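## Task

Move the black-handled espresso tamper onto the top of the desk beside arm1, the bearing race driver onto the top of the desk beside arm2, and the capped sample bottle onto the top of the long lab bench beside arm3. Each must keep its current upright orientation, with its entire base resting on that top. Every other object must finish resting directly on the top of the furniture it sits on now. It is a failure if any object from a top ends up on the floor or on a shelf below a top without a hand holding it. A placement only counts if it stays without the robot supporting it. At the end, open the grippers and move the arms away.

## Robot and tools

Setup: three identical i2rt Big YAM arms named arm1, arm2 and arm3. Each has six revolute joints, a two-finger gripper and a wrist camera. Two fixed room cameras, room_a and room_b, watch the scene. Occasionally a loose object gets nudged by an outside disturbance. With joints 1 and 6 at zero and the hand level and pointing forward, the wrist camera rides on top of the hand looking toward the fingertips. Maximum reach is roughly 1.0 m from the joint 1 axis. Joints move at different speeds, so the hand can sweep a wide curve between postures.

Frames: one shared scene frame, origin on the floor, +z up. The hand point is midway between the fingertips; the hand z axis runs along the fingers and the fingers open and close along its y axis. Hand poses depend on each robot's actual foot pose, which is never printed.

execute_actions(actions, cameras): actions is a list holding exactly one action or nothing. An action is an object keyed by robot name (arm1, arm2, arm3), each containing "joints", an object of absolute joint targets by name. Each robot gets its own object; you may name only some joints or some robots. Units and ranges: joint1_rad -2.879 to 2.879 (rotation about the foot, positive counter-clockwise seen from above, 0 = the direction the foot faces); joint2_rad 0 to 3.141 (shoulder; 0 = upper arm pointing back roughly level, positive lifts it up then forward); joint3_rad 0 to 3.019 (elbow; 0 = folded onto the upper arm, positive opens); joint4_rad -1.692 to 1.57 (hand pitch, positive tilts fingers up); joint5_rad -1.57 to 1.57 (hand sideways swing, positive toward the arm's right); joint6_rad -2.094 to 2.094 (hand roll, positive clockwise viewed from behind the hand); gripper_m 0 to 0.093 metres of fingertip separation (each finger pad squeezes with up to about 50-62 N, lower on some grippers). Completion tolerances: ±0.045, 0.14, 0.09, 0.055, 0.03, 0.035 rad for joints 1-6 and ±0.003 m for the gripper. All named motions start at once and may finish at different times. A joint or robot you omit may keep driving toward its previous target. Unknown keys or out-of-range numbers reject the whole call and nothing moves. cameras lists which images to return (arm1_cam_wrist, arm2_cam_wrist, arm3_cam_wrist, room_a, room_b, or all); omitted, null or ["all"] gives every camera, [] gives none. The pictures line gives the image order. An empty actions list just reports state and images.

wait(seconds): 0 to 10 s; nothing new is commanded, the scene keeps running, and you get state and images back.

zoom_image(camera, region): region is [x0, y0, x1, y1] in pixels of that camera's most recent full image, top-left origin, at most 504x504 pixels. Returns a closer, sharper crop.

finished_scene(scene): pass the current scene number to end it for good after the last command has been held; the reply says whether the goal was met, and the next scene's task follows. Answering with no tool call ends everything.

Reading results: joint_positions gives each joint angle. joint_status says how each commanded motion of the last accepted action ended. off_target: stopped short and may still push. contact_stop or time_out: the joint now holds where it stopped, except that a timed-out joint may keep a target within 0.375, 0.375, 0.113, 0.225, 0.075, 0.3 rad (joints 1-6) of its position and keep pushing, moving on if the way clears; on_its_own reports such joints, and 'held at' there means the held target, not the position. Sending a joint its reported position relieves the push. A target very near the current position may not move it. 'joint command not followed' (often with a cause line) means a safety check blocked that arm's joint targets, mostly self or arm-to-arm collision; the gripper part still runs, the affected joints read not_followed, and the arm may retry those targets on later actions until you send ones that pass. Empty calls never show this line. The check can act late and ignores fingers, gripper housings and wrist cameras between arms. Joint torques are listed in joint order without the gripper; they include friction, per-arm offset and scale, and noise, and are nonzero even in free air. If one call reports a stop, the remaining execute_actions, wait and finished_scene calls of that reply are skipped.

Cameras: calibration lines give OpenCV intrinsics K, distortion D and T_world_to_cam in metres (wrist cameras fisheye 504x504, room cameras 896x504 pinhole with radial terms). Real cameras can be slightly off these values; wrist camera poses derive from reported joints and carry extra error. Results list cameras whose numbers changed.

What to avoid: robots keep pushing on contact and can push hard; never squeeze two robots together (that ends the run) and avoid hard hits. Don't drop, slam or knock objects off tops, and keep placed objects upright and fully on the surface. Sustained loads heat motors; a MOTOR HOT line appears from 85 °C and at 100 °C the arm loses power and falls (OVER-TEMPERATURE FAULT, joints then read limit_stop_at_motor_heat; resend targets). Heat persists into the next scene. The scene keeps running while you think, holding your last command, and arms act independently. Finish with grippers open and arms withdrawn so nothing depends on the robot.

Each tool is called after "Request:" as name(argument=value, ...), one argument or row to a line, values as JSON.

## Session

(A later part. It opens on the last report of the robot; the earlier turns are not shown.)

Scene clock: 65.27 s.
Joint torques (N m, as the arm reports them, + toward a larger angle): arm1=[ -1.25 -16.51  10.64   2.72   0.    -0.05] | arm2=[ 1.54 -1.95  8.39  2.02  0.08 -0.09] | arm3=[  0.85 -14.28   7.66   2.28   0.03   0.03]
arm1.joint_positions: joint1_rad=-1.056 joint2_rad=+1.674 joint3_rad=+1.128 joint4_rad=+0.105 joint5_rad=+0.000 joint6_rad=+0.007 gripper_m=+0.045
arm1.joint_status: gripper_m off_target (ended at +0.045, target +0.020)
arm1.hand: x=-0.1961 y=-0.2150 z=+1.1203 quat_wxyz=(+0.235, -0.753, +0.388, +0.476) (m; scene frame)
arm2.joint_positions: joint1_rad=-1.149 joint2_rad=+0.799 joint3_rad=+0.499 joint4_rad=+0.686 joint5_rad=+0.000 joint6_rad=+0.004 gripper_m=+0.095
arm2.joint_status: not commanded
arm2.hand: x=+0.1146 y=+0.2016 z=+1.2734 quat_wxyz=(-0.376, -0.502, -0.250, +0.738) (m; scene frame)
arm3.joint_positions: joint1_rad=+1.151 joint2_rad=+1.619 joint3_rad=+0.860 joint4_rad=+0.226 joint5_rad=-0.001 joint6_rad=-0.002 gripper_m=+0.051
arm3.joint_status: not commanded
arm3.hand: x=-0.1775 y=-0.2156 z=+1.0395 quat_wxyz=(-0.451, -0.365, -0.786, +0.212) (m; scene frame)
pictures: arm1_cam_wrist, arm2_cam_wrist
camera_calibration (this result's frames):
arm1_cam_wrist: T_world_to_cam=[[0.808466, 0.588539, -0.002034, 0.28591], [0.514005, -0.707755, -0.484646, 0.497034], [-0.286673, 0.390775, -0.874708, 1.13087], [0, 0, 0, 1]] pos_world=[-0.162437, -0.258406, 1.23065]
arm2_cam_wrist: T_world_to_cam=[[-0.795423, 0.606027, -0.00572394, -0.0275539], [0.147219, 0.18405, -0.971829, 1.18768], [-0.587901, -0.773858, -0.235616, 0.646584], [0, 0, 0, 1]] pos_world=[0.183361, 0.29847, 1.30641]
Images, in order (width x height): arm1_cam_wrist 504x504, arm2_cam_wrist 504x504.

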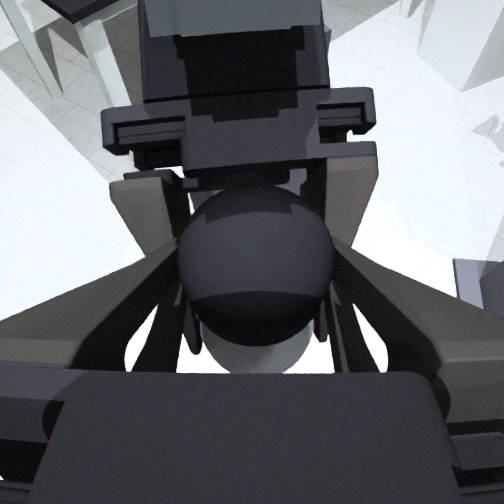

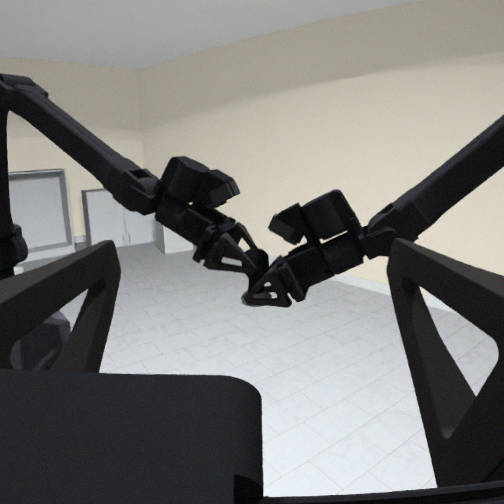

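Request:
execute_actions(
  actions=[
    {"arm3":{"joints":{"gripper_m":0.093}}},
  ],
  cameras=[],
)

Request:
execute_actions(
  actions=[
    {"arm3":{"joints":{"joint2_rad":1.4,"joint3_rad":0.55}}},
  ],
  cameras=["arm2_cam_wrist"],
)

Request:
execute_actions(
  actions=[
    {"arm1":{"joints":{"joint1_rad":2.5,"joint2_rad":1.9,"joint3_rad":1.16,"joint4_rad":0.35}}},
  ],
  cameras=[],
)

Request:
execute_actions(
  actions=[
    {"arm1":{"joints":{"joint2_rad":2.19,"joint4_rad":0.62}}},
  ],
  cameras=["room_b"],
)

Request:
zoom_image(
  camera="room_b",
  region=[340, 320, 460, 420],
)

Scene clock: 70.17 s.
Joint torques (N m, as the arm reports them, + toward a larger angle): arm1=[ -1.95 -18.59  10.44   2.59  -0.05  -0.04] | arm2=[ 1.7  -1.84  8.48  2.26  0.13 -0.1 ] | arm3=[  0.83 -13.39   7.95   2.2    0.02   0.02]
arm1.joint_positions: joint1_rad=-1.056 joint2_rad=+1.700 joint3_rad=+1.128 joint4_rad=+0.105 joint5_rad=+0.000 joint6_rad=+0.007 gripper_m=+0.045
arm1.joint_status: not commanded
arm1.hand: x=-0.1970 y=-0.2140 z=+1.1030 quat_wxyz=(+0.230, -0.760, +0.391, +0.466) (m; scene frame)
arm2.joint_positions: joint1_rad=-1.149 joint2_rad=+0.799 joint3_rad=+0.499 joint4_rad=+0.686 joint5_rad=+0.000 joint6_rad=+0.004 gripper_m=+0.095
arm2.joint_status: not commanded
arm2.hand: x=+0.1146 y=+0.2016 z=+1.2734 quat_wxyz=(-0.376, -0.502, -0.250, +0.738) (m; scene frame)
arm3.joint_positions: joint1_rad=+1.151 joint2_rad=+1.613 joint3_rad=+0.860 joint4_rad=+0.226 joint5_rad=-0.001 joint6_rad=-0.002 gripper_m=+0.093
arm3.joint_status: all done
arm3.hand: x=-0.1775 y=-0.2156 z=+1.0432 quat_wxyz=(-0.453, -0.365, -0.785, +0.213) (m; scene frame)
pictures: none
No camera images: the call's "cameras" was empty. Leave "cameras" out to get every camera's image.

Scene clock: 71.30 s.
Joint torques (N m, as the arm reports them, + toward a larger angle): arm1=[ -1.13 -18.53  10.44   2.7    0.    -0.09] | arm2=[ 2.01 -2.04  8.44  2.3   0.07 -0.15] | arm3=[ 0.95 -8.61  7.24  2.25  0.03  0.04]
arm1.joint_positions: joint1_rad=-1.056 joint2_rad=+1.700 joint3_rad=+1.128 joint4_rad=+0.105 joint5_rad=+0.000 joint6_rad=+0.007 gripper_m=+0.045
arm1.joint_status: not commanded
arm1.hand: x=-0.1970 y=-0.2140 z=+1.1030 quat_wxyz=(+0.230, -0.760, +0.391, +0.466) (m; scene frame)
arm2.joint_positions: joint1_rad=-1.149 joint2_rad=+0.799 joint3_rad=+0.499 joint4_rad=+0.686 joint5_rad=+0.000 joint6_rad=+0.004 gripper_m=+0.095
arm2.joint_status: not commanded
arm2.hand: x=+0.1146 y=+0.2016 z=+1.2734 quat_wxyz=(-0.376, -0.502, -0.250, +0.738) (m; scene frame)
arm3.joint_positions: joint1_rad=+1.151 joint2_rad=+1.396 joint3_rad=+0.539 joint4_rad=+0.226 joint5_rad=-0.001 joint6_rad=-0.002 gripper_m=+0.093
arm3.joint_status: all done
arm3.hand: x=-0.2580 y=-0.1194 z=+1.0024 quat_wxyz=(-0.412, -0.375, -0.807, +0.194) (m; scene frame)
pictures: arm2_cam_wrist
camera_calibration (this result's frames):
arm2_cam_wrist: T_world_to_cam=[[-0.795423, 0.606027, -0.00572394, -0.0275539], [0.147219, 0.18405, -0.971829, 1.18768], [-0.587901, -0.773858, -0.235616, 0.646584], [0, 0, 0, 1]] pos_world=[0.183361, 0.29847, 1.30641]
Images, in order (width x height): arm2_cam_wrist 504x504.

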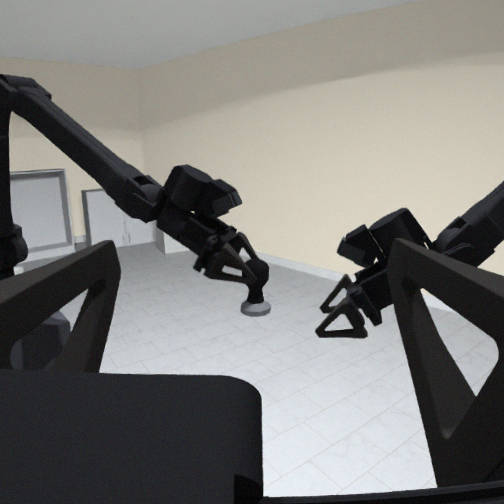

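Scene clock: 74.30 s.
Joint torques (N m, as the arm reports them, + toward a larger angle): arm1=[ -1.27 -24.22   7.99   3.19   0.12  -0.11] | arm2=[ 1.6  -2.32  8.65  1.99  0.05 -0.14] | arm3=[ 1.16 -7.92  7.08  2.22  0.03  0.04]
arm1.joint_positions: joint1_rad=+2.510 joint2_rad=+1.958 joint3_rad=+1.138 joint4_rad=+0.324 joint5_rad=-0.003 joint6_rad=+0.007 gripper_m=+0.045
arm1.joint_status: all done
arm1.hand: x=+0.8182 y=-1.1088 z=+0.9935 quat_wxyz=(-0.497, -0.217, -0.830, +0.133) (m; scene frame)
arm2.joint_positions: joint1_rad=-1.149 joint2_rad=+0.799 joint3_rad=+0.499 joint4_rad=+0.686 joint5_rad=+0.000 joint6_rad=+0.004 gripper_m=+0.095
arm2.joint_status: not commanded
arm2.hand: x=+0.1146 y=+0.2016 z=+1.2734 quat_wxyz=(-0.376, -0.502, -0.250, +0.738) (m; scene frame)
arm3.joint_positions: joint1_rad=+1.151 joint2_rad=+1.396 joint3_rad=+0.539 joint4_rad=+0.226 joint5_rad=-0.001 joint6_rad=-0.002 gripper_m=+0.093
arm3.joint_status: not commanded
arm3.hand: x=-0.2580 y=-0.1194 z=+1.0024 quat_wxyz=(-0.412, -0.375, -0.807, +0.194) (m; scene frame)
pictures: none
No camera images: the call's "cameras" was empty. Leave "cameras" out to get every camera's image.

Scene clock: 75.37 s.
Joint torques (N m, as the arm reports them, + toward a larger angle): arm1=[ -1.7  -23.87   6.35   3.11   0.08  -0.06] | arm2=[ 1.26 -1.95  8.54  2.13  0.09 -0.14] | arm3=[ 0.87 -8.85  7.12  2.21  0.02  0.04]
arm1.joint_positions: joint1_rad=+2.510 joint2_rad=+2.239 joint3_rad=+1.133 joint4_rad=+0.585 joint5_rad=-0.001 joint6_rad=+0.007 gripper_m=+0.045
arm1.joint_status: all done
arm1.hand: x=+0.8086 y=-1.1061 z=+0.8563 quat_wxyz=(-0.486, -0.219, -0.836, +0.131) (m; scene frame)
arm2.joint_positions: joint1_rad=-1.149 joint2_rad=+0.799 joint3_rad=+0.499 joint4_rad=+0.686 joint5_rad=+0.000 joint6_rad=+0.004 gripper_m=+0.095
arm2.joint_status: not commanded
arm2.hand: x=+0.1146 y=+0.2016 z=+1.2734 quat_wxyz=(-0.376, -0.502, -0.250, +0.738) (m; scene frame)
arm3.joint_positions: joint1_rad=+1.151 joint2_rad=+1.396 joint3_rad=+0.539 joint4_rad=+0.226 joint5_rad=-0.001 joint6_rad=-0.002 gripper_m=+0.093
arm3.joint_status: not commanded
arm3.hand: x=-0.2580 y=-0.1194 z=+1.0024 quat_wxyz=(-0.412, -0.375, -0.807, +0.194) (m; scene frame)
pictures: room_b
Images, in order (width x height): room_b 896x504.

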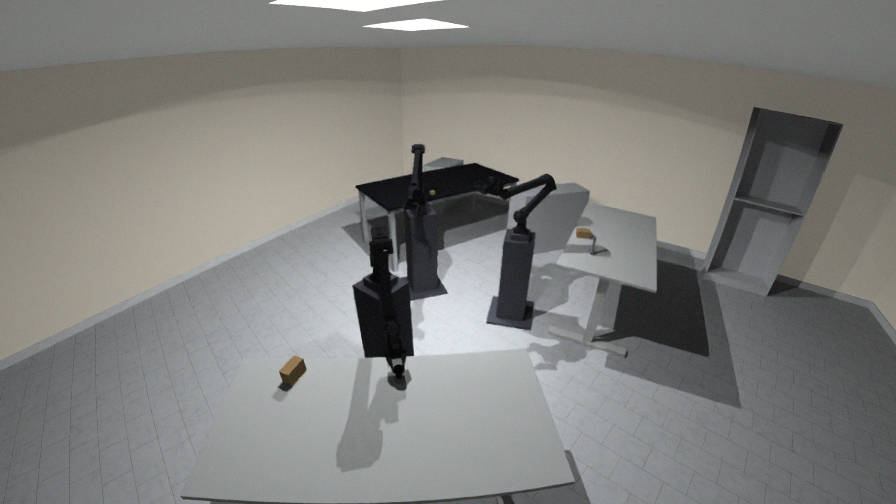

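Region (340, 320, 460, 420) of room_b's 896x504 image, scaled by 4.200, with more detail than that image has.

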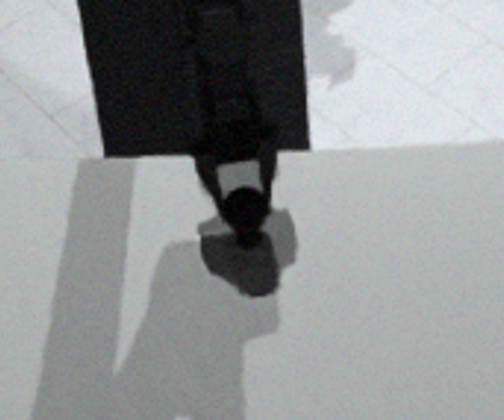

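Request:
execute_actions(
  actions=[
    {"arm1":{"joints":{"joint2_rad":2.27,"joint4_rad":0.71}}},
  ],
  cameras=["arm1_cam_wrist"],
)

Scene clock: 76.43 s.
Joint torques (N m, as the arm reports them, + toward a larger angle): arm1=[ -1.98 -20.33   6.41   3.28   0.03  -0.1 ] | arm2=[ 1.62 -1.35  8.36  2.05  0.1  -0.12] | arm3=[ 1.3  -8.39  7.01  2.02  0.01  0.05]
arm1.joint_positions: joint1_rad=+2.510 joint2_rad=+2.273 joint3_rad=+1.133 joint4_rad=+0.678 joint5_rad=-0.001 joint6_rad=+0.007 gripper_m=+0.045
arm1.joint_status: all done
arm1.hand: x=+0.8118 y=-1.1079 z=+0.8536 quat_wxyz=(-0.511, -0.215, -0.821, +0.137) (m; scene frame)
arm2.joint_positions: joint1_rad=-1.149 joint2_rad=+0.799 joint3_rad=+0.499 joint4_rad=+0.686 joint5_rad=+0.000 joint6_rad=+0.004 gripper_m=+0.095
arm2.joint_status: not commanded
arm2.hand: x=+0.1146 y=+0.2016 z=+1.2734 quat_wxyz=(-0.376, -0.502, -0.250, +0.738) (m; scene frame)
arm3.joint_positions: joint1_rad=+1.151 joint2_rad=+1.396 joint3_rad=+0.539 joint4_rad=+0.226 joint5_rad=-0.001 joint6_rad=-0.002 gripper_m=+0.093
arm3.joint_status: not commanded
arm3.hand: x=-0.2580 y=-0.1194 z=+1.0024 quat_wxyz=(-0.412, -0.375, -0.807, +0.194) (m; scene frame)
pictures: arm1_cam_wrist
camera_calibration (this result's frames):
arm1_cam_wrist: T_world_to_cam=[[-0.49331, -0.869647, 0.0189606, -0.580619], [-0.76745, 0.424871, -0.480109, 1.50903], [0.409469, -0.251394, -0.877004, 0.260772], [0, 0, 0, 1]] pos_world=[0.764905, -1.08052, 0.964207]
Images, in order (width x height): arm1_cam_wrist 504x504.

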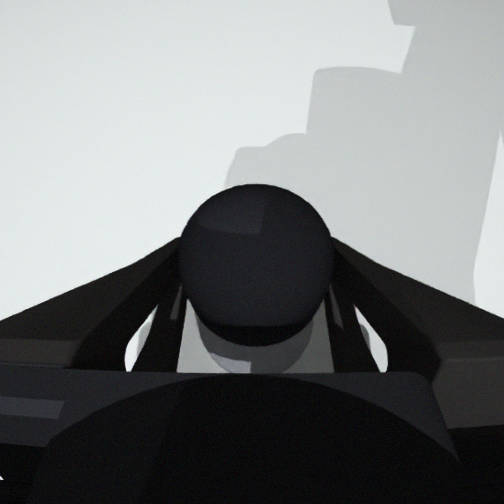

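Request:
execute_actions(
  actions=[
    {"arm1":{"joints":{"joint2_rad":2.30}}},
  ],
  cameras=[],
)

Scene clock: 77.37 s.
Joint torques (N m, as the arm reports them, + toward a larger angle): arm1=[ -1.53 -18.15   6.14   3.1    0.01  -0.06] | arm2=[ 1.54 -1.79  8.54  2.12  0.14 -0.11] | arm3=[ 1.08 -8.26  7.17  2.24  0.06  0.03]
arm1.joint_positions: joint1_rad=+2.510 joint2_rad=+2.277 joint3_rad=+1.133 joint4_rad=+0.688 joint5_rad=-0.001 joint6_rad=+0.007 gripper_m=+0.045
arm1.joint_status: all done
arm1.hand: x=+0.8119 y=-1.1080 z=+0.8527 quat_wxyz=(-0.513, -0.215, -0.820, +0.138) (m; scene frame)
arm2.joint_positions: joint1_rad=-1.149 joint2_rad=+0.799 joint3_rad=+0.499 joint4_rad=+0.686 joint5_rad=+0.000 joint6_rad=+0.004 gripper_m=+0.095
arm2.joint_status: not commanded
arm2.hand: x=+0.1146 y=+0.2016 z=+1.2734 quat_wxyz=(-0.376, -0.502, -0.250, +0.738) (m; scene frame)
arm3.joint_positions: joint1_rad=+1.151 joint2_rad=+1.396 joint3_rad=+0.539 joint4_rad=+0.226 joint5_rad=-0.001 joint6_rad=-0.002 gripper_m=+0.093
arm3.joint_status: not commanded
arm3.hand: x=-0.2580 y=-0.1194 z=+1.0024 quat_wxyz=(-0.412, -0.375, -0.807, +0.194) (m; scene frame)
pictures: none
No camera images: the call's "cameras" was empty. Leave "cameras" out to get every camera's image.

Request:
execute_actions(
  actions=[
    {"arm1":{"joints":{"joint2_rad":2.26,"gripper_m":0.093}}},
  ],
  cameras=[],
)

Request:
execute_actions(
  actions=[
    {"arm1":{"joints":{"joint2_rad":1.9,"joint3_rad":0.9}}},
  ],
  cameras=["arm1_cam_wrist","room_a"],
)

Request:
finished_scene(
  scene=1,
)

Scene clock: 78.60 s.
Joint torques (N m, as the arm reports them, + toward a larger angle): arm1=[ -0.71 -21.98   6.35   3.15   0.03  -0.06] | arm2=[ 0.71 -2.03  8.59  2.07  0.13 -0.1 ] | arm3=[ 0.97 -8.12  6.96  2.07  0.02  0.04]
arm1.joint_positions: joint1_rad=+2.510 joint2_rad=+2.277 joint3_rad=+1.133 joint4_rad=+0.689 joint5_rad=-0.001 joint6_rad=+0.007 gripper_m=+0.093
arm1.joint_status: all done
arm1.hand: x=+0.8120 y=-1.1080 z=+0.8529 quat_wxyz=(-0.514, -0.214, -0.819, +0.138) (m; scene frame)
arm2.joint_positions: joint1_rad=-1.149 joint2_rad=+0.799 joint3_rad=+0.499 joint4_rad=+0.686 joint5_rad=+0.000 joint6_rad=+0.004 gripper_m=+0.095
arm2.joint_status: not commanded
arm2.hand: x=+0.1146 y=+0.2016 z=+1.2734 quat_wxyz=(-0.376, -0.502, -0.250, +0.738) (m; scene frame)
arm3.joint_positions: joint1_rad=+1.151 joint2_rad=+1.396 joint3_rad=+0.539 joint4_rad=+0.226 joint5_rad=-0.001 joint6_rad=-0.002 gripper_m=+0.093
arm3.joint_status: not commanded
arm3.hand: x=-0.2580 y=-0.1194 z=+1.0024 quat_wxyz=(-0.412, -0.375, -0.807, +0.194) (m; scene frame)
pictures: none
No camera images: the call's "cameras" was empty. Leave "cameras" out to get every camera's image.

Scene clock: 79.77 s.
Joint torques (N m, as the arm reports them, + toward a larger angle): arm1=[ -1.11 -16.69   5.41   2.54   0.06  -0.06] | arm2=[ 1.64 -2.09  8.52  2.08  0.1  -0.1 ] | arm3=[ 0.73 -8.05  6.99  2.04  0.01  0.06]
arm1.joint_positions: joint1_rad=+2.510 joint2_rad=+1.891 joint3_rad=+0.898 joint4_rad=+0.700 joint5_rad=-0.001 joint6_rad=+0.007 gripper_m=+0.093
arm1.joint_status: all done
arm1.hand: x=+0.7700 y=-1.0821 z=+1.0119 quat_wxyz=(-0.579, -0.202, -0.775, +0.154) (m; scene frame)
arm2.joint_positions: joint1_rad=-1.149 joint2_rad=+0.799 joint3_rad=+0.499 joint4_rad=+0.686 joint5_rad=+0.000 joint6_rad=+0.004 gripper_m=+0.095
arm2.joint_status: not commanded
arm2.hand: x=+0.1146 y=+0.2016 z=+1.2734 quat_wxyz=(-0.376, -0.502, -0.250, +0.738) (m; scene frame)
arm3.joint_positions: joint1_rad=+1.151 joint2_rad=+1.396 joint3_rad=+0.539 joint4_rad=+0.226 joint5_rad=-0.001 joint6_rad=-0.002 gripper_m=+0.093
arm3.joint_status: not commanded
arm3.hand: x=-0.2580 y=-0.1194 z=+1.0024 quat_wxyz=(-0.412, -0.375, -0.807, +0.194) (m; scene frame)
pictures: arm1_cam_wrist, room_a
camera_calibration (this result's frames):
arm1_cam_wrist: T_world_to_cam=[[-0.494234, -0.869135, 0.0183697, -0.579933], [-0.686858, 0.377455, -0.621091, 1.57126], [0.532878, -0.319582, -0.783523, 0.159852], [0, 0, 0, 1]] pos_world=[0.707426, -1.04603, 1.1118]
Images, in order (width x height): arm1_cam_wrist 504x504, room_a 896x504.

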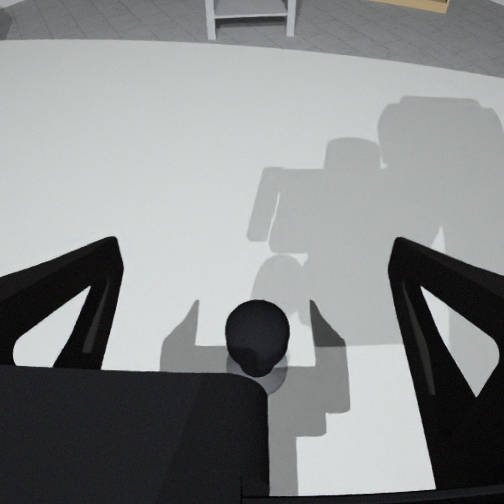

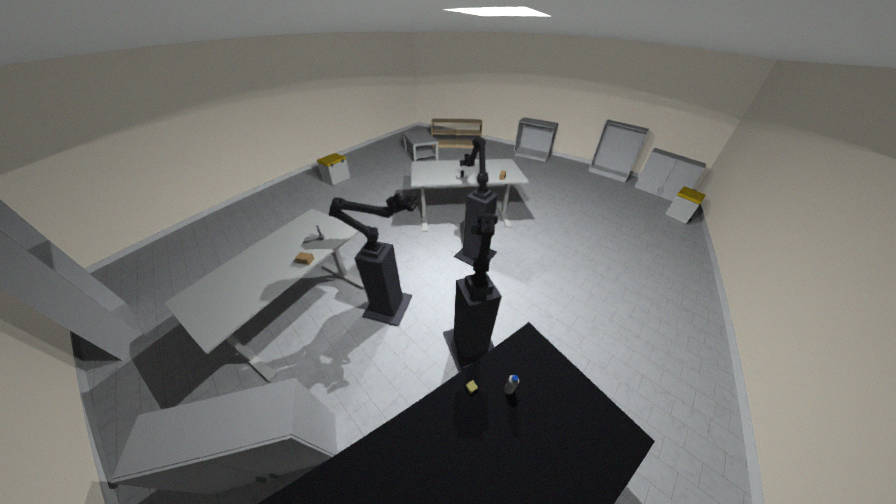

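The scene is finished: the task was done.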